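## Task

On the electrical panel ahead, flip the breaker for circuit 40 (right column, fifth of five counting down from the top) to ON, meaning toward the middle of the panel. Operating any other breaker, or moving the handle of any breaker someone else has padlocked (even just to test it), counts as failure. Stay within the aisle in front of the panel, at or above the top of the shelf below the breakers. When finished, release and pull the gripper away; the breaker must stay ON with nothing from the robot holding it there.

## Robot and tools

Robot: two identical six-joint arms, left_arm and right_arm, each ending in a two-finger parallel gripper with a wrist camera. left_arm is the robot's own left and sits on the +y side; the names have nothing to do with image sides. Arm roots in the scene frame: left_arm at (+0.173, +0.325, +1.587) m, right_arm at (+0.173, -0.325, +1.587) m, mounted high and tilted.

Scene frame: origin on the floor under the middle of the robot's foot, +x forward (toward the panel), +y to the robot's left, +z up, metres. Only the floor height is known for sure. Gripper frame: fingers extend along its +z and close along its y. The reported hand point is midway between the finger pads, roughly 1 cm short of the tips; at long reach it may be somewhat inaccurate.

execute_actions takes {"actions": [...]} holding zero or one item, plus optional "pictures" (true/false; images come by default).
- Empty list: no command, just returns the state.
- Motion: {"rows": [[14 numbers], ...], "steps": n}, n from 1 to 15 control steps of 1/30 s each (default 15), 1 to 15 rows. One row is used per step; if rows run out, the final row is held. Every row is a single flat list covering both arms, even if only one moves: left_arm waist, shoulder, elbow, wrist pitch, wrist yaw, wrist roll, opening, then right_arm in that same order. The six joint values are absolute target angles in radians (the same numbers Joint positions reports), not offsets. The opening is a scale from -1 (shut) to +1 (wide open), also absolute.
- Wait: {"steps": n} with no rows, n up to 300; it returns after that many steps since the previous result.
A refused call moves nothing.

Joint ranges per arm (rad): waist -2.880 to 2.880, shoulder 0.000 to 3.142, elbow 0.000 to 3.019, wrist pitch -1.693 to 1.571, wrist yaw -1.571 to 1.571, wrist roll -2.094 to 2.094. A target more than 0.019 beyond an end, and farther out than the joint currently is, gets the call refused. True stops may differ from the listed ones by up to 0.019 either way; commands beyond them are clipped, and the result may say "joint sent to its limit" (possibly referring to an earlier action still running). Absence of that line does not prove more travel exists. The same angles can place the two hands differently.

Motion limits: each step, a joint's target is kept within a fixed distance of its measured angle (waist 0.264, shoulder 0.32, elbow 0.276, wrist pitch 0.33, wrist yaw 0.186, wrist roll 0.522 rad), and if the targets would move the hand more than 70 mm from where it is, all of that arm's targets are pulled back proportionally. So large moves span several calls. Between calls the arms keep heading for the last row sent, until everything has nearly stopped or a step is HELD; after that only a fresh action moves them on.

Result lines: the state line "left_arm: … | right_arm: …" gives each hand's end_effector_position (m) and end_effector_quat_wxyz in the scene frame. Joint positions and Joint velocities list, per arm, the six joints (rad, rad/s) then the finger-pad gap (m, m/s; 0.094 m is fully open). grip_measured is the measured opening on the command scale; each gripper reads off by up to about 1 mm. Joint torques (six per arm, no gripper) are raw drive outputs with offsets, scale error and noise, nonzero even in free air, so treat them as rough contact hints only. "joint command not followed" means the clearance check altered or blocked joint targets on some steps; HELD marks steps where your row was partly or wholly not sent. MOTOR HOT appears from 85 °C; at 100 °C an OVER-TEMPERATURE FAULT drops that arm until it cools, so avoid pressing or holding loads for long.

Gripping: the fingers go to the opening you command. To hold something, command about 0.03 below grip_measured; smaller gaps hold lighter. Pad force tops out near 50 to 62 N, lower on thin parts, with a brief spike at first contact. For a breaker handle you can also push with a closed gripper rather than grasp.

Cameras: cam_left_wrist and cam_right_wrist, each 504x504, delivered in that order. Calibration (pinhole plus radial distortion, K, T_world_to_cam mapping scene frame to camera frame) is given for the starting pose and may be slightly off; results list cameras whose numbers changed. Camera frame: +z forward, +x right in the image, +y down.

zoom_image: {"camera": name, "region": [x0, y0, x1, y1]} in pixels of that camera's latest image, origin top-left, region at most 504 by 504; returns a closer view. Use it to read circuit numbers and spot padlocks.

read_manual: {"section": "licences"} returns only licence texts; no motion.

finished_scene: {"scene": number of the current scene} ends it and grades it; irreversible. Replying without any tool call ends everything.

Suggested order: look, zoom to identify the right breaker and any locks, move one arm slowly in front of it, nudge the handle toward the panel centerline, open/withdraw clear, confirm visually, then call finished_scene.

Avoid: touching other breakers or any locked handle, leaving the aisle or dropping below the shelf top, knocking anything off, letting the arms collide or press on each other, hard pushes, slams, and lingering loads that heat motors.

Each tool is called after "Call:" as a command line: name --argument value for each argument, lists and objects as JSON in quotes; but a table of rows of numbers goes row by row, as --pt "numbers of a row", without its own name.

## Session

Call:
execute_actions --actions '[]' --pictures false

Scene clock: 0.00 s of 4800.00 s.
left_arm: end_effector_position=(+0.7673, +0.3295, +1.1953) grip_measured=+1.000 end_effector_quat_wxyz=(+0.256, +0.000, +0.967, +0.000) | right_arm: end_effector_position=(+0.7762, -0.3231, +1.1999) grip_measured=+1.000 end_effector_quat_wxyz=(+0.266, -0.003, +0.964, +0.006)
Joint positions: left_arm=[ 1.287  0.822  0.847  0.479 -0.175  0.269  0.094] | right_arm=[-1.263  0.82   0.858  0.484  0.176 -0.286  0.094]
Joint velocities: left_arm=[ 0.005 -0.005  0.002  0.002  0.037 -0.037  0.   ] | right_arm=[ 0.005 -0.005 -0.012  0.002 -0.022 -0.022  0.   ]
Joint torques (N m, as the arm reports them, + toward a larger angle): no reading

Call:
execute_actions --actions '[{"rows":[[1.287,0.822,0.847,0.479,-0.175,0.269,1,-0.874,0.82,0.7,1.1,0,-0.7,1]]}]' --pictures false

Call:
execute_actions --actions '[{"rows":[[1.287,0.822,0.847,0.479,-0.175,0.269,1,-0.874,1.44,1.25,1.4,0,-0.7,1]]}]' --pictures false

Call:
execute_actions --actions '[{"steps":60}]'

Scene clock: 11.97 s of 4800.00 s.
left_arm: end_effector_position=(+0.7673, +0.3295, +1.1953) grip_measured=+1.000 end_effector_quat_wxyz=(+0.256, +0.000, +0.967, +0.000) | right_arm: end_effector_position=(+0.8118, -0.2036, +1.3432) grip_measured=+1.000 end_effector_quat_wxyz=(+0.526, -0.059, +0.841, +0.110)
Joint positions: left_arm=[ 1.287  0.822  0.847  0.479 -0.175  0.269  0.094] | right_arm=[-0.861  0.819  0.698  1.079 -0.003 -0.667  0.094]
Joint velocities: left_arm=[-0.015 -0.024 -0.002 -0.002  0.022 -0.007  0.   ] | right_arm=[-0.063 -0.015 -0.002 -0.002 -0.081 -0.11   0.   ]
Joint torques (N m, as the arm reports them, + toward a larger angle): left_arm=[ -0.73 -21.3    1.5    1.11   0.14   0.  ] | right_arm=[  1.76 -10.78   0.45   2.26  -0.41  -0.24]
Steps of this call (steps 1 to 90: nothing new was sent; then 8.47 s passed at rest; steps 91 to 105: all 15 steps of this action). Readings (joint positions):
91: left_arm=[1.287 0.822 0.847 0.479 -0.175 0.269] | right_arm=[-1.253 0.820 0.845 0.525 0.131 -0.324]
92: left_arm=[1.287 0.822 0.847 0.479 -0.175 0.269] | right_arm=[-1.218 0.820 0.821 0.597 0.086 -0.370]
94: left_arm=[1.287 0.822 0.847 0.479 -0.175 0.269] | right_arm=[-1.103 0.819 0.765 0.744 0.034 -0.454]
98: left_arm=[1.287 0.822 0.847 0.479 -0.175 0.269] | right_arm=[-0.865 0.819 0.693 1.019 -0.006 -0.589]
105: the state above

Scene clock: 12.47 s of 4800.00 s.
left_arm: end_effector_position=(+0.7673, +0.3295, +1.1953) grip_measured=+1.000 end_effector_quat_wxyz=(+0.256, +0.000, +0.967, +0.000) | right_arm: end_effector_position=(+0.8761, -0.0883, +1.1992) grip_measured=+1.000 end_effector_quat_wxyz=(+0.588, -0.029, +0.806, +0.060)
Joint positions: left_arm=[ 1.287  0.822  0.847  0.479 -0.175  0.269  0.094] | right_arm=[-0.862  1.464  1.238  1.366 -0.003 -0.686  0.094]
Joint velocities: left_arm=[-0.015 -0.015 -0.002 -0.007 -0.022 -0.095  0.   ] | right_arm=[ 0.005  0.21  -0.139  0.007 -0.037 -0.022  0.   ]
Joint torques (N m, as the arm reports them, + toward a larger angle): left_arm=[ -0.58 -20.86   1.54   1.16   0.15  -0.02] | right_arm=[  7.21 -15.11   1.35   2.62  -0.42  -0.27]
Steps of this call (steps 1 to 15: all 15 steps of this action). Readings (joint positions):
1: left_arm=[1.287 0.822 0.847 0.479 -0.175 0.269] | right_arm=[-0.862 0.842 0.717 1.127 -0.003 -0.670]
2: left_arm=[1.287 0.822 0.847 0.479 -0.175 0.269] | right_arm=[-0.862 0.893 0.768 1.207 -0.003 -0.672]
4: left_arm=[1.287 0.822 0.847 0.479 -0.175 0.269] | right_arm=[-0.862 1.023 0.919 1.296 -0.003 -0.674]
8: left_arm=[1.287 0.822 0.847 0.479 -0.175 0.269] | right_arm=[-0.862 1.260 1.178 1.345 -0.003 -0.676]
15: the state above

Scene clock: 14.47 s of 4800.00 s.
left_arm: end_effector_position=(+0.7673, +0.3295, +1.1953) grip_measured=+1.000 end_effector_quat_wxyz=(+0.256, +0.000, +0.967, +0.000) | right_arm: end_effector_position=(+0.8910, -0.1011, +1.2116) grip_measured=+1.000 end_effector_quat_wxyz=(+0.603, -0.020, +0.796, +0.049)
Joint positions: left_arm=[ 1.287  0.822  0.847  0.479 -0.175  0.269  0.094] | right_arm=[-0.862  1.442  1.249  1.38  -0.003 -0.687  0.094]
Joint velocities: left_arm=[-0.015 -0.005 -0.007 -0.012  0.066 -0.051  0.   ] | right_arm=[ 0.005 -0.015 -0.007 -0.012  0.007  0.022  0.   ]
Joint torques (N m, as the arm reports them, + toward a larger angle): left_arm=[ -0.66 -21.22   1.61   1.16   0.14   0.01] | right_arm=[  7.16 -12.55   0.33   2.3   -0.4   -0.22]
Steps of this call (steps 1 to 30: the robot went on to your last target; steps 31 to 60: nothing new was sent). Readings (joint positions):
1: left_arm=[1.287 0.822 0.847 0.479 -0.175 0.269] | right_arm=[-0.862 1.468 1.235 1.366 -0.003 -0.686]
2: left_arm=[1.287 0.822 0.847 0.479 -0.175 0.269] | right_arm=[-0.862 1.468 1.233 1.366 -0.003 -0.687]
4: left_arm=[1.287 0.822 0.847 0.479 -0.175 0.269] | right_arm=[-0.862 1.465 1.238 1.371 -0.003 -0.687]
8: left_arm=[1.287 0.822 0.847 0.479 -0.175 0.269] | right_arm=[-0.862 1.450 1.246 1.377 -0.003 -0.687]
60: the state above
All arms were judged still, so your last target was given up. Only a new action makes them travel on or press farther. Fingers that are still opening or closing keep moving.
camera_calibration (this result's frames):
cam_right_wrist: T_world_to_cam=[[0.102318, -0.993175, -0.0559906, -0.125626], [-0.786637, -0.0463315, -0.615676, 1.44108], [0.608879, 0.107039, -0.786008, 0.546979], [0, 0, 0, 1]] pos_world=[0.81342, -0.116549, 1.31014]

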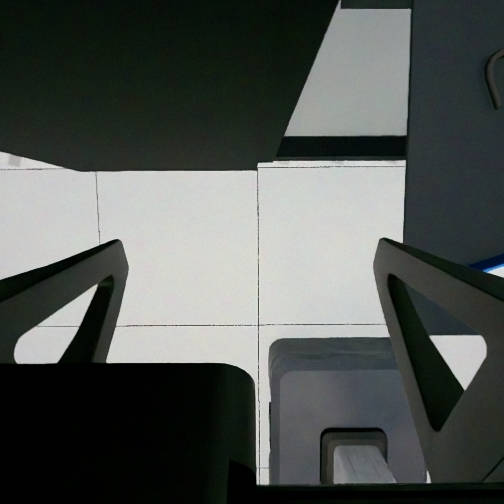

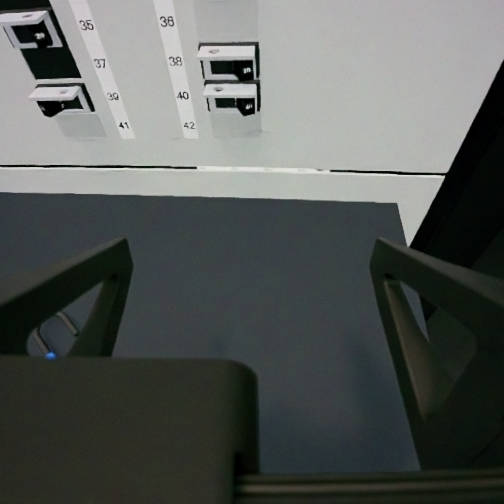

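Call:
execute_actions --actions '[{"rows":[[1.287,0.822,0.847,0.479,-0.175,0.269,1,-0.88,1.45,1.29,1.36,0,-0.7,-1],[1.287,0.822,0.847,0.479,-0.175,0.269,1,-0.883,1.457,1.33,1.325,0,-0.7,-1],[1.287,0.822,0.847,0.479,-0.175,0.269,1,-0.886,1.464,1.37,1.29,0,-0.7,-1],[1.287,0.822,0.847,0.479,-0.175,0.269,1,-0.889,1.471,1.41,1.255,0,-0.7,-1],[1.287,0.822,0.847,0.479,-0.175,0.269,1,-0.892,1.478,1.45,1.22,0,-0.7,-1],[1.287,0.822,0.847,0.479,-0.175,0.269,1,-0.895,1.485,1.49,1.185,0,-0.7,-1],[1.287,0.822,0.847,0.479,-0.175,0.269,1,-0.898,1.492,1.53,1.155,0,-0.7,-1],[1.287,0.822,0.847,0.479,-0.175,0.269,1,-0.9,1.499,1.565,1.13,0,-0.7,-1],[1.287,0.822,0.847,0.479,-0.175,0.269,1,-0.9,1.505,1.595,1.105,0,-0.7,-1],[1.287,0.822,0.847,0.479,-0.175,0.269,1,-0.9,1.51,1.62,1.085,0,-0.7,-1],[1.287,0.822,0.847,0.479,-0.175,0.269,1,-0.9,1.515,1.633,1.075,0,-0.7,-1],[1.287,0.822,0.847,0.479,-0.175,0.269,1,-0.9,1.515,1.64,1.069,0,-0.7,-1]]}]' --pictures false

Call:
execute_actions --actions '[{"steps":30}]'

Scene clock: 36.77 s of 4800.00 s.
left_arm: end_effector_position=(+0.7673, +0.3295, +1.1953) grip_measured=+1.000 end_effector_quat_wxyz=(+0.256, +0.000, +0.967, +0.000) | right_arm: end_effector_position=(+1.0321, -0.1318, +1.2098) grip_measured=-0.996 end_effector_quat_wxyz=(+0.626, -0.009, +0.779, +0.022)
Joint positions: left_arm=[ 1.287  0.822  0.847  0.479 -0.175  0.269  0.094] | right_arm=[-0.881  1.48   1.651  1.096 -0.003 -0.688  0.   ]
Joint velocities: left_arm=[-0.015 -0.015 -0.002 -0.007  0.022  0.066  0.   ] | right_arm=[-0.005 -0.015  0.046 -0.071  0.022  0.022 -0.   ]
Joint torques (N m, as the arm reports them, + toward a larger angle): left_arm=[ -0.81 -21.31   1.56   1.09   0.14   0.01] | right_arm=[  6.88 -12.58   1.42   0.75  -0.37  -0.25]
Steps of this call (steps 1 to 90: nothing new was sent; then 18.80 s passed at rest; steps 91 to 105: all 15 steps of this action). Readings (joint positions):
91: left_arm=[1.287 0.822 0.847 0.479 -0.175 0.269] | right_arm=[-0.862 1.442 1.252 1.380 -0.003 -0.688]
92: left_arm=[1.287 0.822 0.847 0.479 -0.175 0.269] | right_arm=[-0.862 1.444 1.263 1.372 -0.003 -0.688]
94: left_arm=[1.287 0.822 0.847 0.479 -0.175 0.269] | right_arm=[-0.862 1.451 1.316 1.327 -0.003 -0.688]
98: left_arm=[1.287 0.822 0.847 0.479 -0.175 0.269] | right_arm=[-0.870 1.474 1.489 1.200 -0.003 -0.688]
105: the state above

Scene clock: 37.77 s of 4800.00 s.
left_arm: end_effector_position=(+0.7673, +0.3295, +1.1953) grip_measured=+1.000 end_effector_quat_wxyz=(+0.256, +0.000, +0.967, +0.000) | right_arm: end_effector_position=(+1.0248, -0.1240, +1.2017) grip_measured=-0.996 end_effector_quat_wxyz=(+0.619, -0.014, +0.785, +0.028)
Joint positions: left_arm=[ 1.287  0.822  0.847  0.479 -0.175  0.269  0.094] | right_arm=[-0.881  1.489  1.643  1.086 -0.003 -0.688  0.   ]
Joint velocities: left_arm=[-0.015  0.005 -0.002  0.007  0.007  0.007  0.   ] | right_arm=[-0.005 -0.015 -0.007  0.002  0.037 -0.081  0.   ]
Joint torques (N m, as the arm reports them, + toward a larger angle): left_arm=[ -0.66 -21.35   1.49   1.07   0.14   0.  ] | right_arm=[  6.35 -13.08   1.96   1.07  -0.4   -0.22]
Steps of this call (steps 1 to 15: the robot went on to your last target; steps 16 to 30: nothing new was sent). Readings (joint positions):
1: left_arm=[1.287 0.822 0.847 0.479 -0.175 0.269] | right_arm=[-0.881 1.480 1.651 1.094 -0.003 -0.688]
2: left_arm=[1.287 0.822 0.847 0.479 -0.175 0.269] | right_arm=[-0.881 1.481 1.649 1.092 -0.003 -0.688]
4: left_arm=[1.287 0.822 0.847 0.479 -0.175 0.269] | right_arm=[-0.881 1.483 1.646 1.089 -0.003 -0.688]
8: left_arm=[1.287 0.822 0.847 0.479 -0.175 0.269] | right_arm=[-0.881 1.488 1.643 1.087 -0.003 -0.688]
30: the state above
All arms were judged still, so your last target was given up. Only a new action makes them travel on or press farther. Fingers that are still opening or closing keep moving.
camera_calibration (this result's frames):
cam_right_wrist: T_world_to_cam=[[0.0687781, -0.997234, -0.0281799, -0.162212], [-0.763777, -0.0344628, -0.644559, 1.55197], [0.641805, 0.0658547, -0.764035, 0.394867], [0, 0, 0, 1]] pos_world=[0.943085, -0.134282, 1.29745]

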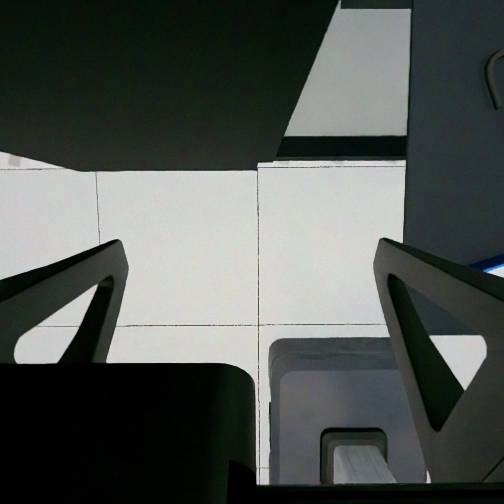

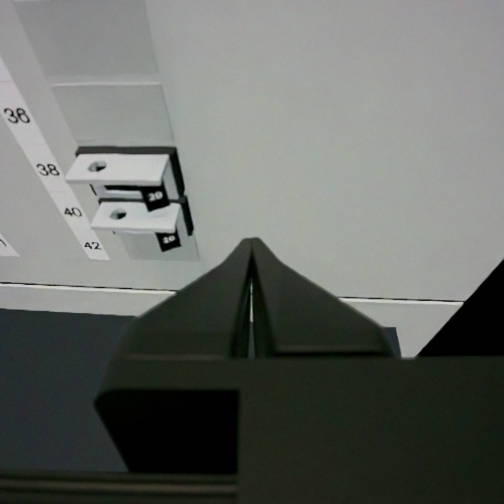

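Call:
execute_actions --actions '[{"rows":[[1.287,0.822,0.847,0.479,-0.175,0.269,1,-0.89,1.5,1.65,1.04,0,-0.7,-1],[1.287,0.822,0.847,0.479,-0.175,0.269,1,-0.89,1.5,1.658,1.01,0,-0.7,-1],[1.287,0.822,0.847,0.479,-0.175,0.269,1,-0.89,1.5,1.666,0.98,0,-0.7,-1],[1.287,0.822,0.847,0.479,-0.175,0.269,1,-0.89,1.5,1.674,0.95,0,-0.7,-1],[1.287,0.822,0.847,0.479,-0.175,0.269,1,-0.89,1.5,1.682,0.92,-0.01,-0.7,-1],[1.287,0.822,0.847,0.479,-0.175,0.269,1,-0.89,1.5,1.69,0.89,-0.015,-0.7,-1],[1.287,0.822,0.847,0.479,-0.175,0.269,1,-0.89,1.5,1.698,0.86,-0.02,-0.7,-1],[1.287,0.822,0.847,0.479,-0.175,0.269,1,-0.89,1.5,1.706,0.84,-0.025,-0.7,-1],[1.287,0.822,0.847,0.479,-0.175,0.269,1,-0.89,1.5,1.714,0.825,-0.03,-0.7,-1],[1.287,0.822,0.847,0.479,-0.175,0.269,1,-0.89,1.5,1.722,0.825,-0.03,-0.7,-1],[1.287,0.822,0.847,0.479,-0.175,0.269,1,-0.89,1.5,1.73,0.825,-0.03,-0.7,-1]]}]' --pictures false

Call:
execute_actions --actions '[{"steps":20}]'

Scene clock: 59.10 s of 4800.00 s.
left_arm: end_effector_position=(+0.7673, +0.3295, +1.1953) grip_measured=+1.000 end_effector_quat_wxyz=(+0.256, +0.000, +0.967, +0.000) | right_arm: end_effector_position=(+1.0404, -0.1026, +1.1802) grip_measured=-0.996 end_effector_quat_wxyz=(+0.572, -0.054, +0.815, +0.077)
Joint positions: left_arm=[ 1.287  0.822  0.847  0.479 -0.175  0.269  0.094] | right_arm=[-0.881  1.489  1.718  0.846 -0.028 -0.688  0.   ]
Joint velocities: left_arm=[-0.015  0.005  0.007 -0.002 -0.007  0.022  0.   ] | right_arm=[-0.005 -0.005  0.066 -0.007 -0.022 -0.022 -0.   ]
Joint torques (N m, as the arm reports them, + toward a larger angle): left_arm=[ -0.47 -21.03   1.45   1.13   0.14   0.01] | right_arm=[  7.22 -14.74   3.16   0.94  -0.55  -0.23]
Steps of this call (steps 1 to 90: nothing new was sent; then 17.83 s passed at rest; steps 91 to 105: all 15 steps of this action). Readings (joint positions):
91: left_arm=[1.287 0.822 0.847 0.479 -0.175 0.269] | right_arm=[-0.881 1.489 1.643 1.081 -0.003 -0.688]
92: left_arm=[1.287 0.822 0.847 0.479 -0.175 0.269] | right_arm=[-0.881 1.489 1.644 1.067 -0.003 -0.688]
94: left_arm=[1.287 0.822 0.847 0.479 -0.175 0.269] | right_arm=[-0.881 1.489 1.649 1.020 -0.003 -0.688]
98: left_arm=[1.287 0.822 0.847 0.479 -0.175 0.269] | right_arm=[-0.881 1.489 1.673 0.906 -0.019 -0.688]
105: the state above

Scene clock: 59.77 s of 4800.00 s.
left_arm: end_effector_position=(+0.7673, +0.3295, +1.1953) grip_measured=+1.000 end_effector_quat_wxyz=(+0.256, +0.000, +0.967, +0.000) | right_arm: end_effector_position=(+1.0412, -0.1028, +1.1803) grip_measured=-0.996 end_effector_quat_wxyz=(+0.572, -0.054, +0.815, +0.077)
Joint positions: left_arm=[ 1.287  0.822  0.847  0.479 -0.175  0.269  0.094] | right_arm=[-0.881  1.489  1.72   0.843 -0.028 -0.688  0.   ]
Joint velocities: left_arm=[-0.005 -0.015 -0.002 -0.002 -0.081 -0.007  0.   ] | right_arm=[-0.015 -0.005  0.002  0.002  0.007  0.022 -0.001]
Joint torques (N m, as the arm reports them, + toward a larger angle): left_arm=[ -0.62 -21.09   1.52   1.04   0.13  -0.01] | right_arm=[  7.01 -14.78   3.36   0.91  -0.53  -0.23]
Steps of this call (steps 1 to 15: the robot went on to your last target; steps 16 to 20: nothing new was sent). Readings (joint positions):
1: left_arm=[1.287 0.822 0.847 0.479 -0.175 0.269] | right_arm=[-0.881 1.489 1.719 0.845 -0.028 -0.688]
2: left_arm=[1.287 0.822 0.847 0.479 -0.175 0.269] | right_arm=[-0.881 1.489 1.720 0.845 -0.028 -0.688]
4: left_arm=[1.287 0.822 0.847 0.479 -0.175 0.269] | right_arm=[-0.881 1.489 1.720 0.844 -0.028 -0.688]
8: left_arm=[1.287 0.822 0.847 0.479 -0.175 0.269] | right_arm=[-0.881 1.489 1.720 0.843 -0.028 -0.688]
20: the state above
All arms were judged still, so your last target was given up. Only a new action makes them travel on or press farther. Fingers that are still opening or closing keep moving.
camera_calibration (this result's frames):
cam_right_wrist: T_world_to_cam=[[0.186366, -0.980187, -0.0670888, -0.217472], [-0.820906, -0.117836, -0.558774, 1.50106], [0.539797, 0.15921, -0.826602, 0.556295], [0, 0, 0, 1]] pos_world=[0.97247, -0.124851, 1.284]

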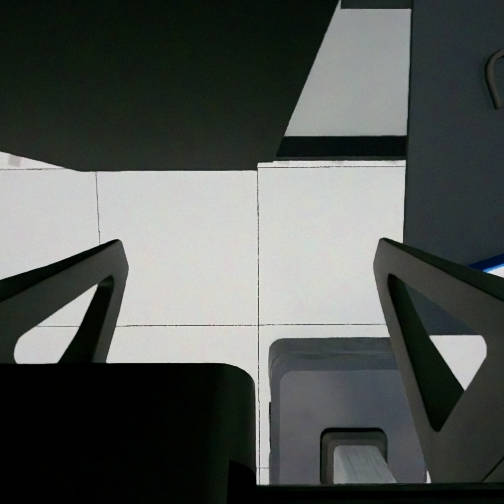

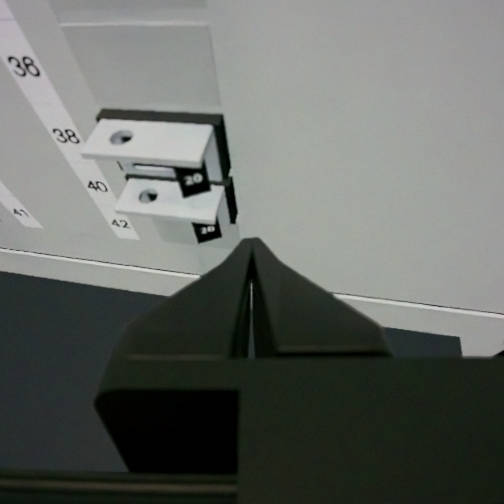

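Call:
execute_actions --actions '[{"rows":[[1.287,0.822,0.847,0.479,-0.175,0.269,1,-0.89,1.5,1.738,0.825,-0.03,-0.7,-1],[1.287,0.822,0.847,0.479,-0.175,0.269,1,-0.89,1.5,1.745,0.825,-0.03,-0.7,-1],[1.287,0.822,0.847,0.479,-0.175,0.269,1,-0.89,1.5,1.75,0.815,-0.035,-0.7,-1],[1.287,0.822,0.847,0.479,-0.175,0.269,1,-0.89,1.5,1.751,0.805,-0.04,-0.7,-1],[1.287,0.822,0.847,0.479,-0.175,0.269,1,-0.89,1.5,1.751,0.795,-0.05,-0.7,-1],[1.287,0.822,0.847,0.479,-0.175,0.269,1,-0.89,1.5,1.751,0.785,-0.06,-0.7,-1],[1.287,0.822,0.847,0.479,-0.175,0.269,1,-0.89,1.5,1.751,0.785,-0.068,-0.7,-1]]}]'

Scene clock: 77.67 s of 4800.00 s.
left_arm: end_effector_position=(+0.7673, +0.3295, +1.1953) grip_measured=+1.000 end_effector_quat_wxyz=(+0.256, +0.000, +0.967, +0.000) | right_arm: end_effector_position=(+1.0450, -0.0960, +1.1818) grip_measured=-0.996 end_effector_quat_wxyz=(+0.572, -0.066, +0.812, +0.095)
Joint positions: left_arm=[ 1.287  0.822  0.847  0.479 -0.175  0.269  0.094] | right_arm=[-0.881  1.489  1.736  0.803 -0.066 -0.688  0.   ]
Joint velocities: left_arm=[-0.024 -0.005 -0.017  0.007 -0.051  0.081  0.   ] | right_arm=[-0.005 -0.005 -0.022  0.017 -0.095 -0.022 -0.   ]
Joint torques (N m, as the arm reports them, + toward a larger angle): left_arm=[ -0.73 -21.15   1.53   1.05   0.15  -0.03] | right_arm=[  7.16 -15.18   3.79   0.9   -0.57  -0.23]
Steps of this call (steps 1 to 90: nothing new was sent; then 14.40 s passed at rest; steps 91 to 105: all 15 steps of this action). Readings (joint positions):
91: left_arm=[1.287 0.822 0.847 0.479 -0.175 0.269] | right_arm=[-0.881 1.489 1.720 0.843 -0.028 -0.688]
92: left_arm=[1.287 0.822 0.847 0.479 -0.175 0.269] | right_arm=[-0.881 1.489 1.721 0.843 -0.028 -0.688]
94: left_arm=[1.287 0.822 0.847 0.479 -0.175 0.269] | right_arm=[-0.881 1.489 1.725 0.835 -0.035 -0.688]
98: left_arm=[1.287 0.822 0.847 0.479 -0.175 0.269] | right_arm=[-0.881 1.489 1.736 0.809 -0.064 -0.688]
105: the state above
camera_calibration (this result's frames):
cam_right_wrist: T_world_to_cam=[[0.227047, -0.970354, -0.0828384, -0.234376], [-0.81252, -0.141848, -0.565411, 1.50262], [0.536899, 0.195683, -0.820639, 0.553832], [0, 0, 0, 1]] pos_world=[0.976776, -0.122659, 1.28468]

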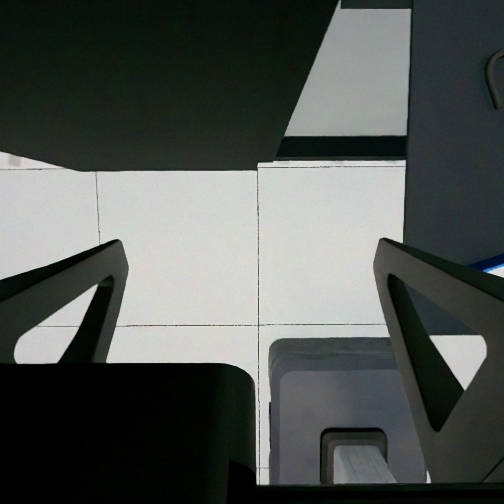

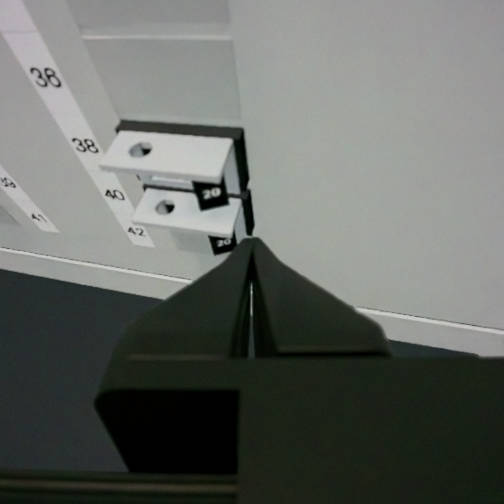

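Forward 4 mm more, and a light lateral press.

Call:
execute_actions --actions '[{"rows":[[1.287,0.822,0.847,0.479,-0.175,0.269,1,-0.87,1.5,1.766,0.775,-0.068,-0.7,-1],[1.287,0.822,0.847,0.479,-0.175,0.269,1,-0.87,1.5,1.766,0.77,-0.068,-0.7,-1],[1.287,0.822,0.847,0.479,-0.175,0.269,1,-0.87,1.5,1.766,0.765,-0.068,-0.7,-1],[1.287,0.822,0.847,0.479,-0.175,0.269,1,-0.87,1.5,1.766,0.765,-0.068,-0.7,-1],[1.287,0.822,0.847,0.479,-0.175,0.269,1,-0.87,1.5,1.766,0.765,-0.068,-0.7,-1],[1.287,0.822,0.847,0.479,-0.175,0.269,1,-0.87,1.5,1.766,0.765,-0.068,-0.7,-1],[1.287,0.822,0.847,0.479,-0.175,0.269,1,-0.87,1.5,1.766,0.755,-0.08,-0.7,-1],[1.287,0.822,0.847,0.479,-0.175,0.269,1,-0.87,1.5,1.766,0.745,-0.095,-0.7,-1]]}]'

Scene clock: 100.67 s of 4800.00 s.
left_arm: end_effector_position=(+0.7673, +0.3295, +1.1953) grip_measured=+1.000 end_effector_quat_wxyz=(+0.256, +0.000, +0.967, +0.000) | right_arm: end_effector_position=(+1.0493, -0.0937, +1.1827) grip_measured=-0.997 end_effector_quat_wxyz=(+0.572, -0.071, +0.811, +0.104)
Joint positions: left_arm=[ 1.287  0.822  0.847  0.479 -0.175  0.269  0.094] | right_arm=[-0.881  1.489  1.751  0.775 -0.083 -0.688  0.   ]
Joint velocities: left_arm=[ 0.015 -0.005  0.002  0.002 -0.066  0.007  0.   ] | right_arm=[-0.015 -0.005 -0.007 -0.007  0.022  0.007 -0.   ]
Joint torques (N m, as the arm reports them, + toward a larger angle): left_arm=[ -0.54 -21.07   1.46   1.07   0.14  -0.01] | right_arm=[  8.77 -14.98   3.92   0.39  -0.94  -0.25]
Steps of this call (steps 1 to 15: the robot went on to your last target; steps 16 to 90: nothing new was sent; then 19.50 s passed at rest; steps 91 to 105: all 15 steps of this action). Readings (joint positions):
91: left_arm=[1.287 0.822 0.847 0.479 -0.175 0.269] | right_arm=[-0.881 1.489 1.737 0.801 -0.066 -0.688]
92: left_arm=[1.287 0.822 0.847 0.479 -0.175 0.269] | right_arm=[-0.881 1.489 1.740 0.796 -0.066 -0.688]
94: left_arm=[1.287 0.822 0.847 0.479 -0.175 0.269] | right_arm=[-0.881 1.489 1.745 0.788 -0.066 -0.688]
98: left_arm=[1.287 0.822 0.847 0.479 -0.175 0.269] | right_arm=[-0.881 1.489 1.751 0.778 -0.080 -0.688]
105: the state above
camera_calibration (this result's frames):
cam_right_wrist: T_world_to_cam=[[0.245768, -0.965093, -0.0905154, -0.243101], [-0.809533, -0.152995, -0.566788, 1.50438], [0.533155, 0.212573, -0.818877, 0.555309], [0, 0, 0, 1]] pos_world=[0.981528, -0.122497, 1.28539]

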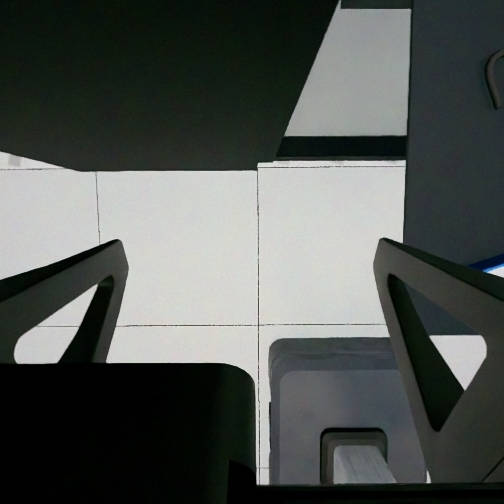

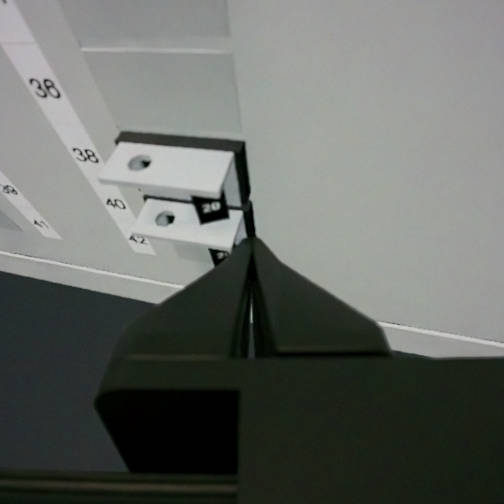

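Call:
execute_actions --actions '[{"rows":[[1.287,0.822,0.847,0.479,-0.175,0.269,1,-0.87,1.5,1.766,0.73,-0.06,-0.7,-1]]}]'

Scene clock: 110.30 s of 4800.00 s.
left_arm: end_effector_position=(+0.7673, +0.3295, +1.1953) grip_measured=+1.000 end_effector_quat_wxyz=(+0.256, +0.000, +0.967, +0.000) | right_arm: end_effector_position=(+1.0486, -0.0942, +1.1779) grip_measured=-0.997 end_effector_quat_wxyz=(+0.561, -0.070, +0.819, +0.101)
Joint positions: left_arm=[ 1.287  0.822  0.847  0.479 -0.175  0.269  0.094] | right_arm=[-0.88   1.489  1.755  0.755 -0.059 -0.688  0.   ]
Joint velocities: left_arm=[-0.024 -0.005  0.002 -0.012 -0.022  0.007  0.   ] | right_arm=[ 0.005  0.005  0.007  0.002 -0.007 -0.081 -0.   ]
Joint torques (N m, as the arm reports them, + toward a larger angle): left_arm=[ -0.46 -21.24   1.55   1.14   0.16   0.  ] | right_arm=[  9.03 -15.4    3.72   0.57  -0.5   -0.23]
Steps of this call (steps 1 to 15: the robot went on to your last target; steps 16 to 90: nothing new was sent; then 6.13 s passed at rest; steps 91 to 105: all 15 steps of this action). Readings (joint positions):
91: left_arm=[1.287 0.822 0.847 0.479 -0.175 0.269] | right_arm=[-0.881 1.489 1.752 0.771 -0.072 -0.688]
92: left_arm=[1.287 0.822 0.847 0.479 -0.175 0.269] | right_arm=[-0.880 1.489 1.753 0.764 -0.065 -0.688]
94: left_arm=[1.287 0.822 0.847 0.479 -0.175 0.269] | right_arm=[-0.880 1.489 1.754 0.757 -0.061 -0.688]
98: left_arm=[1.287 0.822 0.847 0.479 -0.175 0.269] | right_arm=[-0.880 1.489 1.755 0.755 -0.059 -0.688]
105: the state above
camera_calibration (this result's frames):
cam_right_wrist: T_world_to_cam=[[0.238629, -0.966915, -0.0901779, -0.236992], [-0.825289, -0.152979, -0.543594, 1.49025], [0.511814, 0.20414, -0.83449, 0.591769], [0, 0, 0, 1]] pos_world=[0.983563, -0.121979, 1.28254]

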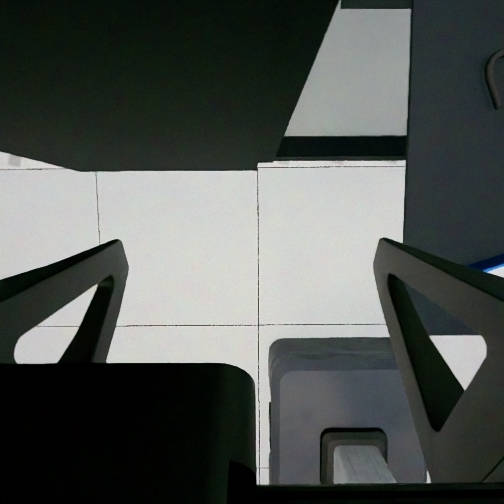

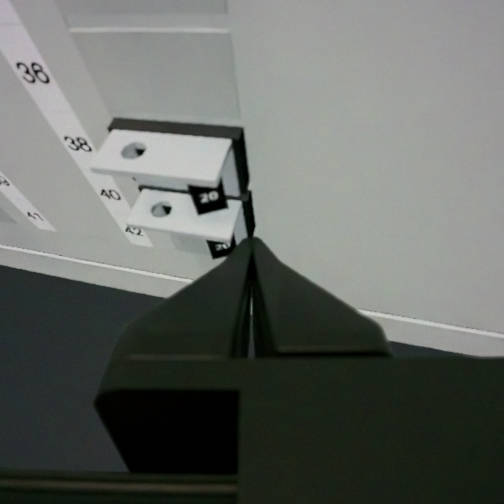

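Call:
execute_actions --actions '[{"rows":[[1.287,0.822,0.847,0.479,-0.175,0.269,1,-0.86,1.51,1.76,0.72,-0.075,-0.7,-1],[1.287,0.822,0.847,0.479,-0.175,0.269,1,-0.85,1.52,1.76,0.71,-0.09,-0.7,-1],[1.287,0.822,0.847,0.479,-0.175,0.269,1,-0.84,1.53,1.76,0.70,-0.105,-0.7,-1],[1.287,0.822,0.847,0.479,-0.175,0.269,1,-0.83,1.535,1.76,0.70,-0.12,-0.7,-1],[1.287,0.822,0.847,0.479,-0.175,0.269,1,-0.83,1.535,1.76,0.70,-0.12,-0.7,-0.2],[1.287,0.822,0.847,0.479,-0.175,0.269,1,-0.83,1.535,1.76,0.70,-0.12,-0.7,-0.2],[1.287,0.822,0.847,0.479,-0.175,0.269,1,-0.83,1.535,1.76,0.70,-0.12,-0.7,-0.2],[1.287,0.822,0.847,0.479,-0.175,0.269,1,-0.83,1.535,1.76,0.70,-0.12,-0.7,-0.2],[1.287,0.822,0.847,0.479,-0.175,0.269,1,-0.83,1.535,1.76,0.70,-0.12,-0.7,-0.2],[1.287,0.822,0.847,0.479,-0.175,0.269,1,-0.83,1.535,1.76,0.70,-0.12,-0.7,-0.2],[1.287,0.822,0.847,0.479,-0.175,0.269,1,-0.83,1.535,1.76,0.70,-0.12,-0.7,-0.2],[1.287,0.822,0.847,0.479,-0.175,0.269,1,-0.87,1.5,1.76,0.71,-0.1,-0.7,-0.2]]}]'

Scene clock: 126.40 s of 4800.00 s.
left_arm: end_effector_position=(+0.7673, +0.3295, +1.1953) grip_measured=+1.000 end_effector_quat_wxyz=(+0.256, +0.000, +0.967, +0.000) | right_arm: end_effector_position=(+1.0501, -0.1103, +1.1753) grip_measured=-0.206 end_effector_quat_wxyz=(+0.558, -0.068, +0.822, +0.095)
Joint positions: left_arm=[ 1.287  0.822  0.847  0.479 -0.175  0.269  0.094] | right_arm=[-0.905  1.471  1.745  0.747 -0.058 -0.669  0.037]
Joint velocities: left_arm=[-0.005 -0.024 -0.012  0.007  0.007  0.022  0.   ] | right_arm=[-0.015  0.015 -0.002 -0.007  0.022 -0.007 -0.   ]
Joint torques (N m, as the arm reports them, + toward a larger angle): left_arm=[ -0.68 -20.9    1.49   1.1    0.14  -0.03] | right_arm=[ 10.34 -14.44   4.02   0.21  -1.93  -0.4 ]
Steps of this call (steps 1 to 15: the robot went on to your last target; steps 16 to 90: nothing new was sent; then 12.60 s passed at rest; steps 91 to 105: all 15 steps of this action). Readings (joint positions):
91: left_arm=[1.287 0.822 0.847 0.479 -0.175 0.269] | right_arm=[-0.880 1.489 1.755 0.753 -0.062 -0.688]
92: left_arm=[1.287 0.822 0.847 0.479 -0.175 0.269] | right_arm=[-0.880 1.489 1.755 0.750 -0.065 -0.688]
94: left_arm=[1.287 0.822 0.847 0.479 -0.175 0.269] | right_arm=[-0.880 1.489 1.757 0.745 -0.073 -0.688]
98: left_arm=[1.287 0.822 0.847 0.479 -0.175 0.269] | right_arm=[-0.903 1.473 1.746 0.747 -0.061 -0.679]
105: the state above
camera_calibration (this result's frames):
cam_right_wrist: T_world_to_cam=[[0.229533, -0.96963, -0.0844569, -0.250576], [-0.830987, -0.150055, -0.535672, 1.48456], [0.50673, 0.193137, -0.840192, 0.602928], [0, 0, 0, 1]] pos_world=[0.985642, -0.136649, 1.28065]

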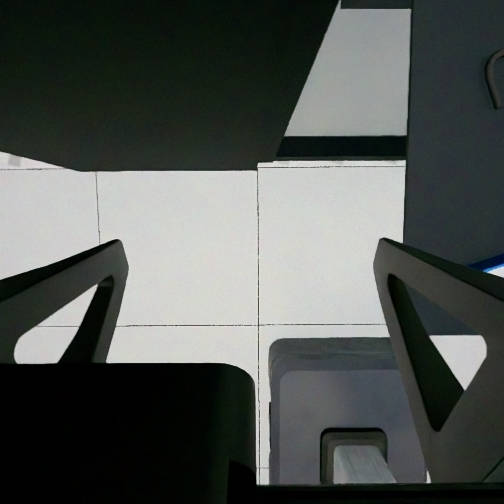

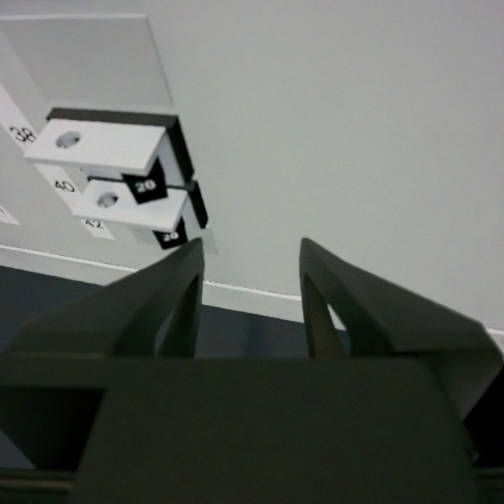

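Call:
execute_actions --actions '[{"rows":[[1.287,0.822,0.847,0.479,-0.175,0.269,1,-0.86,1.51,1.765,0.72,-0.1,-0.7,-0.3],[1.287,0.822,0.847,0.479,-0.175,0.269,1,-0.86,1.51,1.765,0.72,-0.1,-0.7,-0.4],[1.287,0.822,0.847,0.479,-0.175,0.269,1,-0.86,1.51,1.765,0.72,-0.1,-0.7,-0.5],[1.287,0.822,0.847,0.479,-0.175,0.269,1,-0.86,1.51,1.765,0.72,-0.1,-0.7,-0.6],[1.287,0.822,0.847,0.479,-0.175,0.269,1,-0.86,1.51,1.765,0.72,-0.1,-0.7,-0.7],[1.287,0.822,0.847,0.479,-0.175,0.269,1,-0.86,1.51,1.765,0.72,-0.1,-0.7,-0.8],[1.287,0.822,0.847,0.479,-0.175,0.269,1,-0.86,1.51,1.765,0.72,-0.1,-0.7,-0.9],[1.287,0.822,0.847,0.479,-0.175,0.269,1,-0.86,1.51,1.765,0.72,-0.1,-0.7,-1]]}]'

Scene clock: 147.47 s of 4800.00 s.
left_arm: end_effector_position=(+0.7673, +0.3295, +1.1953) grip_measured=+1.000 end_effector_quat_wxyz=(+0.256, +0.000, +0.967, +0.000) | right_arm: end_effector_position=(+1.0497, -0.0944, +1.1826) grip_measured=-0.997 end_effector_quat_wxyz=(+0.564, -0.078, +0.814, +0.113)
Joint positions: left_arm=[ 1.287  0.822  0.847  0.479 -0.175  0.269  0.094] | right_arm=[-0.884  1.476  1.749  0.738 -0.091 -0.687  0.   ]
Joint velocities: left_arm=[ 0.015  0.005  0.007 -0.002 -0.022 -0.051  0.   ] | right_arm=[ 0.005 -0.005  0.002 -0.012 -0.037 -0.037  0.   ]
Joint torques (N m, as the arm reports them, + toward a larger angle): left_arm=[ -0.79 -21.04   1.61   1.06   0.13   0.01] | right_arm=[  9.88 -13.69   3.92   0.7   -0.78  -0.23]
Steps of this call (steps 1 to 15: the robot went on to your last target; steps 16 to 90: nothing new was sent; then 17.57 s passed at rest; steps 91 to 105: all 15 steps of this action). Readings (joint positions):
91: left_arm=[1.287 0.822 0.847 0.479 -0.175 0.269] | right_arm=[-0.905 1.471 1.745 0.747 -0.062 -0.670]
92: left_arm=[1.287 0.822 0.847 0.479 -0.175 0.269] | right_arm=[-0.905 1.471 1.746 0.746 -0.070 -0.673]
94: left_arm=[1.287 0.822 0.847 0.479 -0.175 0.269] | right_arm=[-0.900 1.472 1.748 0.743 -0.086 -0.679]
98: left_arm=[1.287 0.822 0.847 0.479 -0.175 0.269] | right_arm=[-0.886 1.475 1.749 0.738 -0.092 -0.684]
105: the state above
camera_calibration (this result's frames):
cam_right_wrist: T_world_to_cam=[[0.265798, -0.959007, -0.0982681, -0.255195], [-0.814855, -0.169029, -0.554473, 1.49406], [0.515133, 0.227452, -0.82638, 0.584254], [0, 0, 0, 1]] pos_world=[0.984303, -0.125084, 1.28615]

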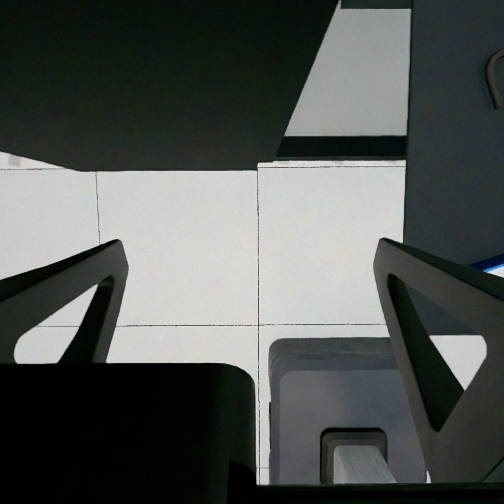

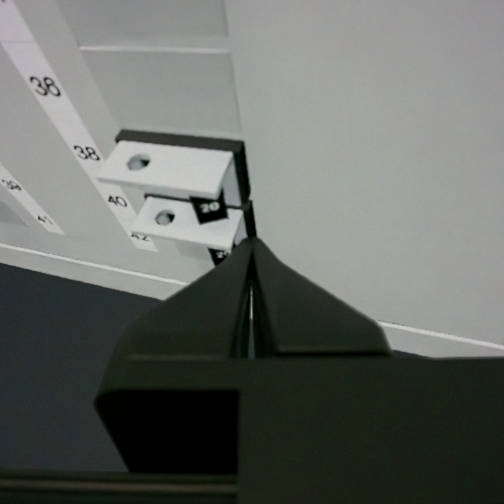

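Call:
execute_actions --actions '[{"rows":[[1.287,0.822,0.847,0.479,-0.175,0.269,1,-0.875,1.5,1.76,0.70,-0.075,-0.7,-1],[1.287,0.822,0.847,0.479,-0.175,0.269,1,-0.875,1.5,1.76,0.70,-0.075,-0.7,-1],[1.287,0.822,0.847,0.479,-0.175,0.269,1,-0.875,1.5,1.76,0.70,-0.075,-0.7,-1],[1.287,0.822,0.847,0.479,-0.175,0.269,1,-0.875,1.5,1.76,0.70,-0.075,-0.7,-1],[1.287,0.822,0.847,0.479,-0.175,0.269,1,-0.85,1.52,1.755,0.68,-0.1,-0.7,-1],[1.287,0.822,0.847,0.479,-0.175,0.269,1,-0.82,1.53,1.75,0.67,-0.125,-0.7,-1],[1.287,0.822,0.847,0.479,-0.175,0.269,1,-0.80,1.54,1.75,0.665,-0.15,-0.7,-1],[1.287,0.822,0.847,0.479,-0.175,0.269,1,-0.80,1.54,1.75,0.665,-0.15,-0.7,-1],[1.287,0.822,0.847,0.479,-0.175,0.269,1,-0.80,1.54,1.75,0.665,-0.15,-0.7,0],[1.287,0.822,0.847,0.479,-0.175,0.269,1,-0.80,1.54,1.75,0.665,-0.15,-0.7,0],[1.287,0.822,0.847,0.479,-0.175,0.269,1,-0.80,1.54,1.75,0.665,-0.15,-0.7,0],[1.287,0.822,0.847,0.479,-0.175,0.269,1,-0.80,1.54,1.75,0.665,-0.15,-0.7,0],[1.287,0.822,0.847,0.479,-0.175,0.269,1,-0.80,1.54,1.75,0.665,-0.15,-0.7,0],[1.287,0.822,0.847,0.479,-0.175,0.269,1,-0.80,1.54,1.75,0.665,-0.15,-0.7,0],[1.287,0.822,0.847,0.479,-0.175,0.269,1,-0.88,1.49,1.75,0.70,-0.1,-0.7,0]]}]'

Scene clock: 168.30 s of 4800.00 s.
left_arm: end_effector_position=(+0.7673, +0.3295, +1.1953) grip_measured=+1.000 end_effector_quat_wxyz=(+0.256, +0.000, +0.967, +0.000) | right_arm: end_effector_position=(+1.0482, -0.1061, +1.1762) grip_measured=-0.007 end_effector_quat_wxyz=(+0.551, -0.077, +0.824, +0.106)
Joint positions: left_arm=[ 1.287  0.822  0.847  0.479 -0.175  0.269  0.094] | right_arm=[-0.901  1.461  1.738  0.717 -0.069 -0.675  0.047]
Joint velocities: left_arm=[-0.015 -0.005  0.002  0.002  0.007  0.037  0.   ] | right_arm=[-0.005 -0.005 -0.017  0.017  0.007 -0.007  0.002]
Joint torques (N m, as the arm reports them, + toward a larger angle): left_arm=[ -0.71 -21.4    1.56   1.09   0.13   0.02] | right_arm=[  9.12 -14.4    3.94   0.92  -1.58  -0.36]
Steps of this call (steps 1 to 15: the robot went on to your last target; steps 16 to 90: nothing new was sent; then 17.33 s passed at rest; steps 91 to 105: all 15 steps of this action). Readings (joint positions):
91: left_arm=[1.287 0.822 0.847 0.479 -0.175 0.269] | right_arm=[-0.884 1.476 1.749 0.735 -0.085 -0.687]
92: left_arm=[1.287 0.822 0.847 0.479 -0.175 0.269] | right_arm=[-0.884 1.476 1.749 0.729 -0.080 -0.687]
94: left_arm=[1.287 0.822 0.847 0.479 -0.175 0.269] | right_arm=[-0.884 1.476 1.749 0.725 -0.076 -0.687]
98: left_arm=[1.287 0.822 0.847 0.479 -0.175 0.269] | right_arm=[-0.883 1.476 1.751 0.714 -0.091 -0.687]
105: the state above
camera_calibration (this result's frames):
cam_right_wrist: T_world_to_cam=[[0.253609, -0.962758, -0.0937009, -0.25963], [-0.834066, -0.168587, -0.525273, 1.47317], [0.489914, 0.211367, -0.845759, 0.629995], [0, 0, 0, 1]] pos_world=[0.985919, -0.134765, 1.28231]

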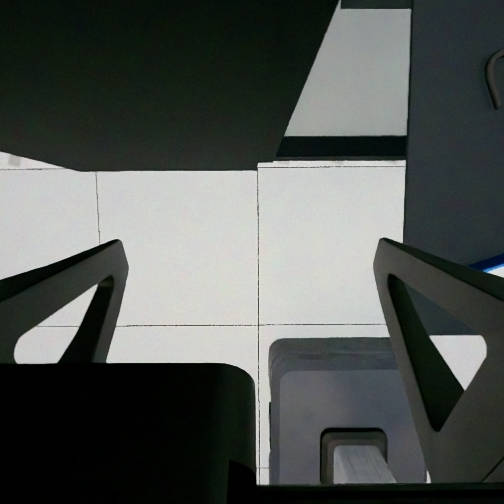

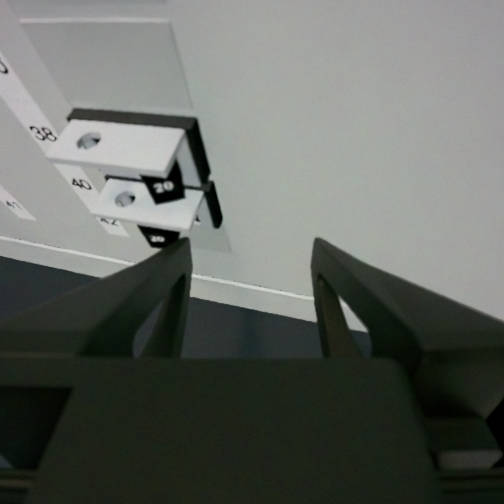

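Nearly halfway; push on.

Call:
execute_actions --actions '[{"rows":[[1.287,0.822,0.847,0.479,-0.175,0.269,1,-0.81,1.52,1.75,0.665,-0.15,-0.7,0],[1.287,0.822,0.847,0.479,-0.175,0.269,1,-0.81,1.52,1.75,0.665,-0.15,-0.7,0],[1.287,0.822,0.847,0.479,-0.175,0.269,1,-0.81,1.52,1.75,0.665,-0.15,-0.7,0],[1.287,0.822,0.847,0.479,-0.175,0.269,1,-0.81,1.52,1.75,0.665,-0.15,-0.7,0.5],[1.287,0.822,0.847,0.479,-0.175,0.269,1,-0.81,1.52,1.75,0.665,-0.15,-0.7,0.5],[1.287,0.822,0.847,0.479,-0.175,0.269,1,-0.81,1.52,1.75,0.665,-0.15,-0.7,0.5],[1.287,0.822,0.847,0.479,-0.175,0.269,1,-0.81,1.52,1.75,0.665,-0.15,-0.7,0.5],[1.287,0.822,0.847,0.479,-0.175,0.269,1,-0.81,1.52,1.75,0.665,-0.15,-0.7,0.5],[1.287,0.822,0.847,0.479,-0.175,0.269,1,-0.88,1.49,1.745,0.69,-0.11,-0.7,0.5]],"steps":12}]'

Scene clock: 182.80 s of 4800.00 s.
left_arm: end_effector_position=(+0.7673, +0.3295, +1.1953) grip_measured=+1.000 end_effector_quat_wxyz=(+0.256, +0.000, +0.967, +0.000) | right_arm: end_effector_position=(+1.0349, -0.0558, +1.1849) grip_measured=+0.498 end_effector_quat_wxyz=(+0.548, -0.085, +0.817, +0.158)
Joint positions: left_arm=[ 1.287  0.822  0.847  0.479 -0.175  0.269  0.094] | right_arm=[-0.841  1.488  1.736  0.688 -0.117 -0.685  0.07 ]
Joint velocities: left_arm=[-0.015 -0.015  0.012 -0.007  0.007 -0.051  0.   ] | right_arm=[-0.151 -0.005  0.017 -0.007  0.037  0.051  0.001]
Joint torques (N m, as the arm reports them, + toward a larger angle): left_arm=[ -0.73 -21.29   1.49   1.05   0.15  -0.04] | right_arm=[  6.42 -15.5    3.17   1.45  -0.42  -0.26]
Steps of this call (steps 1 to 15: the robot went on to your last target; steps 16 to 90: nothing new was sent; then 11.10 s passed at rest; steps 91 to 102: all 12 steps of this action). Readings (joint positions):
91: left_arm=[1.287 0.822 0.847 0.479 -0.175 0.269] | right_arm=[-0.901 1.461 1.738 0.717 -0.076 -0.672]
92: left_arm=[1.287 0.822 0.847 0.479 -0.175 0.269] | right_arm=[-0.901 1.461 1.738 0.717 -0.077 -0.672]
94: left_arm=[1.287 0.822 0.847 0.479 -0.175 0.269] | right_arm=[-0.901 1.461 1.738 0.715 -0.078 -0.672]
98: left_arm=[1.287 0.822 0.847 0.479 -0.175 0.269] | right_arm=[-0.863 1.479 1.738 0.689 -0.143 -0.679]
102: the state above
camera_calibration (this result's frames):
cam_right_wrist: T_world_to_cam=[[0.322566, -0.931215, -0.169678, -0.1866], [-0.822383, -0.186958, -0.537339, 1.47631], [0.468655, 0.312868, -0.826121, 0.637577], [0, 0, 0, 1]] pos_world=[0.975483, -0.0972329, 1.28833]

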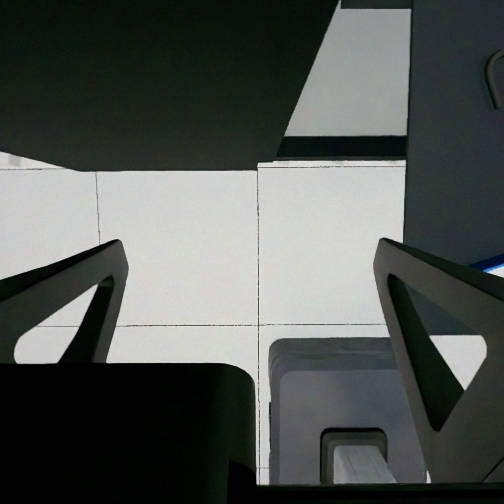

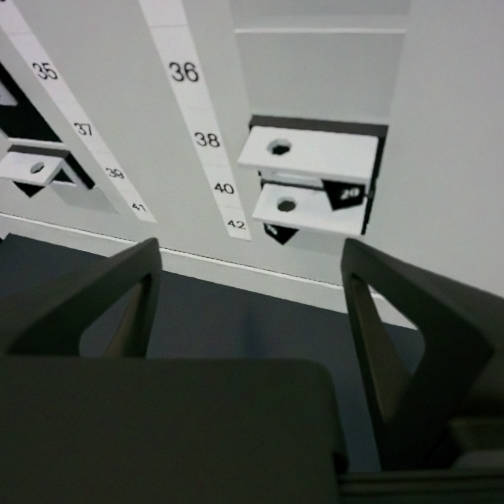

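Flipped; retreat.

Call:
execute_actions --actions '[{"rows":[[1.287,0.822,0.847,0.479,-0.175,0.269,1,-0.86,1.49,1.70,0.69,-0.11,-0.7,0.5],[1.287,0.822,0.847,0.479,-0.175,0.269,1,-0.86,1.49,1.66,0.71,-0.11,-0.7,0.5],[1.287,0.822,0.847,0.479,-0.175,0.269,1,-0.86,1.49,1.62,0.74,-0.11,-0.7,0.5],[1.287,0.822,0.847,0.479,-0.175,0.269,1,-0.86,1.49,1.58,0.78,-0.11,-0.7,0.5],[1.287,0.822,0.847,0.479,-0.175,0.269,1,-0.86,1.49,1.54,0.83,-0.11,-0.7,0.5],[1.287,0.822,0.847,0.479,-0.175,0.269,1,-0.86,1.49,1.50,0.89,-0.11,-0.7,0.5],[1.287,0.822,0.847,0.479,-0.175,0.269,1,-0.86,1.49,1.46,0.96,-0.11,-0.7,0.5],[1.287,0.822,0.847,0.479,-0.175,0.269,1,-0.86,1.49,1.42,1.04,-0.11,-0.7,0.5],[1.287,0.822,0.847,0.479,-0.175,0.269,1,-0.86,1.49,1.38,1.13,-0.11,-0.7,0.5],[1.287,0.822,0.847,0.479,-0.175,0.269,1,-0.86,1.49,1.35,1.22,-0.11,-0.7,0.5],[1.287,0.822,0.847,0.479,-0.175,0.269,1,-0.86,1.49,1.32,1.3,-0.11,-0.7,0.5],[1.287,0.822,0.847,0.479,-0.175,0.269,1,-0.86,1.49,1.30,1.38,-0.11,-0.7,0.5]]}]' --pictures false

Call:
execute_actions --actions '[{"steps":25}]'

Scene clock: 209.90 s of 4800.00 s.
left_arm: end_effector_position=(+0.7673, +0.3295, +1.1953) grip_measured=+1.000 end_effector_quat_wxyz=(+0.256, +0.000, +0.967, +0.000) | right_arm: end_effector_position=(+0.8836, -0.0647, +1.1993) grip_measured=+0.498 end_effector_quat_wxyz=(+0.608, -0.056, +0.786, +0.100)
Joint positions: left_arm=[ 1.287  0.822  0.847  0.479 -0.175  0.269  0.094] | right_arm=[-0.862  1.491  1.286  1.326 -0.112 -0.688  0.07 ]
Joint velocities: left_arm=[-0.015  0.005  0.002 -0.017  0.051 -0.066  0.   ] | right_arm=[-0.005  0.044 -0.1    0.481 -0.007 -0.051  0.   ]
Joint torques (N m, as the arm reports them, + toward a larger angle): left_arm=[ -0.58 -21.09   1.53   1.01   0.14   0.  ] | right_arm=[  8.81 -12.96   1.36   1.99  -0.44  -0.23]
Steps of this call (steps 1 to 30: the robot went on to your last target; steps 31 to 90: nothing new was sent; then 23.60 s passed at rest; steps 91 to 105: all 15 steps of this action). Readings (joint positions):
91: left_arm=[1.287 0.822 0.847 0.479 -0.175 0.269] | right_arm=[-0.862 1.487 1.732 0.688 -0.112 -0.687]
92: left_arm=[1.287 0.822 0.847 0.479 -0.175 0.269] | right_arm=[-0.862 1.484 1.719 0.690 -0.112 -0.687]
94: left_arm=[1.287 0.822 0.847 0.479 -0.175 0.269] | right_arm=[-0.862 1.471 1.664 0.719 -0.112 -0.687]
98: left_arm=[1.287 0.822 0.847 0.479 -0.175 0.269] | right_arm=[-0.862 1.466 1.499 0.895 -0.112 -0.687]
105: the state above

Scene clock: 210.73 s of 4800.00 s.
left_arm: end_effector_position=(+0.7673, +0.3295, +1.1953) grip_measured=+1.000 end_effector_quat_wxyz=(+0.256, +0.000, +0.967, +0.000) | right_arm: end_effector_position=(+0.8911, -0.0715, +1.2060) grip_measured=+0.498 end_effector_quat_wxyz=(+0.622, -0.048, +0.777, +0.088)
Joint positions: left_arm=[ 1.287  0.822  0.847  0.479 -0.175  0.269  0.094] | right_arm=[-0.862  1.492  1.298  1.358 -0.112 -0.688  0.07 ]
Joint velocities: left_arm=[-0.015  0.015  0.022 -0.017  0.037  0.022  0.   ] | right_arm=[ 0.005 -0.015  0.002  0.002 -0.037 -0.081 -0.001]
Joint torques (N m, as the arm reports them, + toward a larger angle): left_arm=[ -0.78 -21.35   1.52   1.15   0.13   0.  ] | right_arm=[  8.22 -12.67   0.22   2.18  -0.43  -0.24]
Steps of this call (steps 1 to 25: the robot went on to your last target). Readings (joint positions):
1: left_arm=[1.287 0.822 0.847 0.479 -0.175 0.269] | right_arm=[-0.862 1.492 1.285 1.338 -0.112 -0.688]
2: left_arm=[1.287 0.822 0.847 0.479 -0.175 0.269] | right_arm=[-0.862 1.492 1.286 1.345 -0.112 -0.688]
4: left_arm=[1.287 0.822 0.847 0.479 -0.175 0.269] | right_arm=[-0.862 1.492 1.293 1.355 -0.112 -0.688]
8: left_arm=[1.287 0.822 0.847 0.479 -0.175 0.269] | right_arm=[-0.862 1.492 1.298 1.358 -0.112 -0.688]
25: the state above
camera_calibration (this result's frames):
cam_right_wrist: T_world_to_cam=[[0.196235, -0.977377, -0.0789089, -0.151497], [-0.744845, -0.0962414, -0.66026, 1.45206], [0.637729, 0.188341, -0.74688, 0.472164], [0, 0, 0, 1]] pos_world=[0.810175, -0.0972494, 1.29943]

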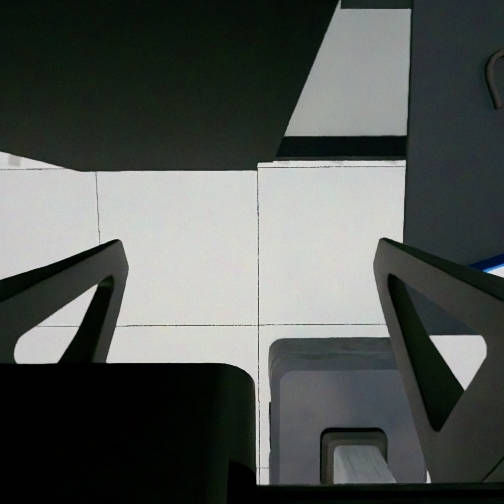

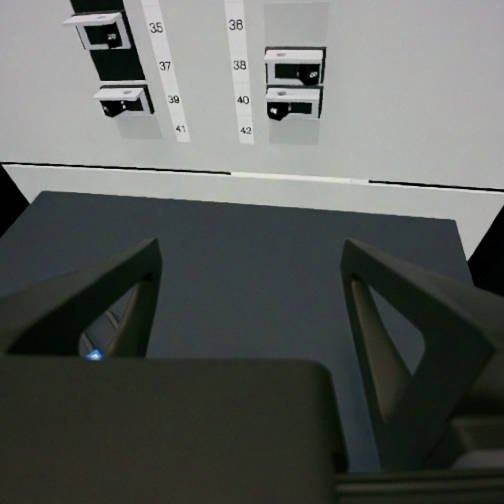

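Call:
finished_scene --scene 2

The scene is finished: the task was done.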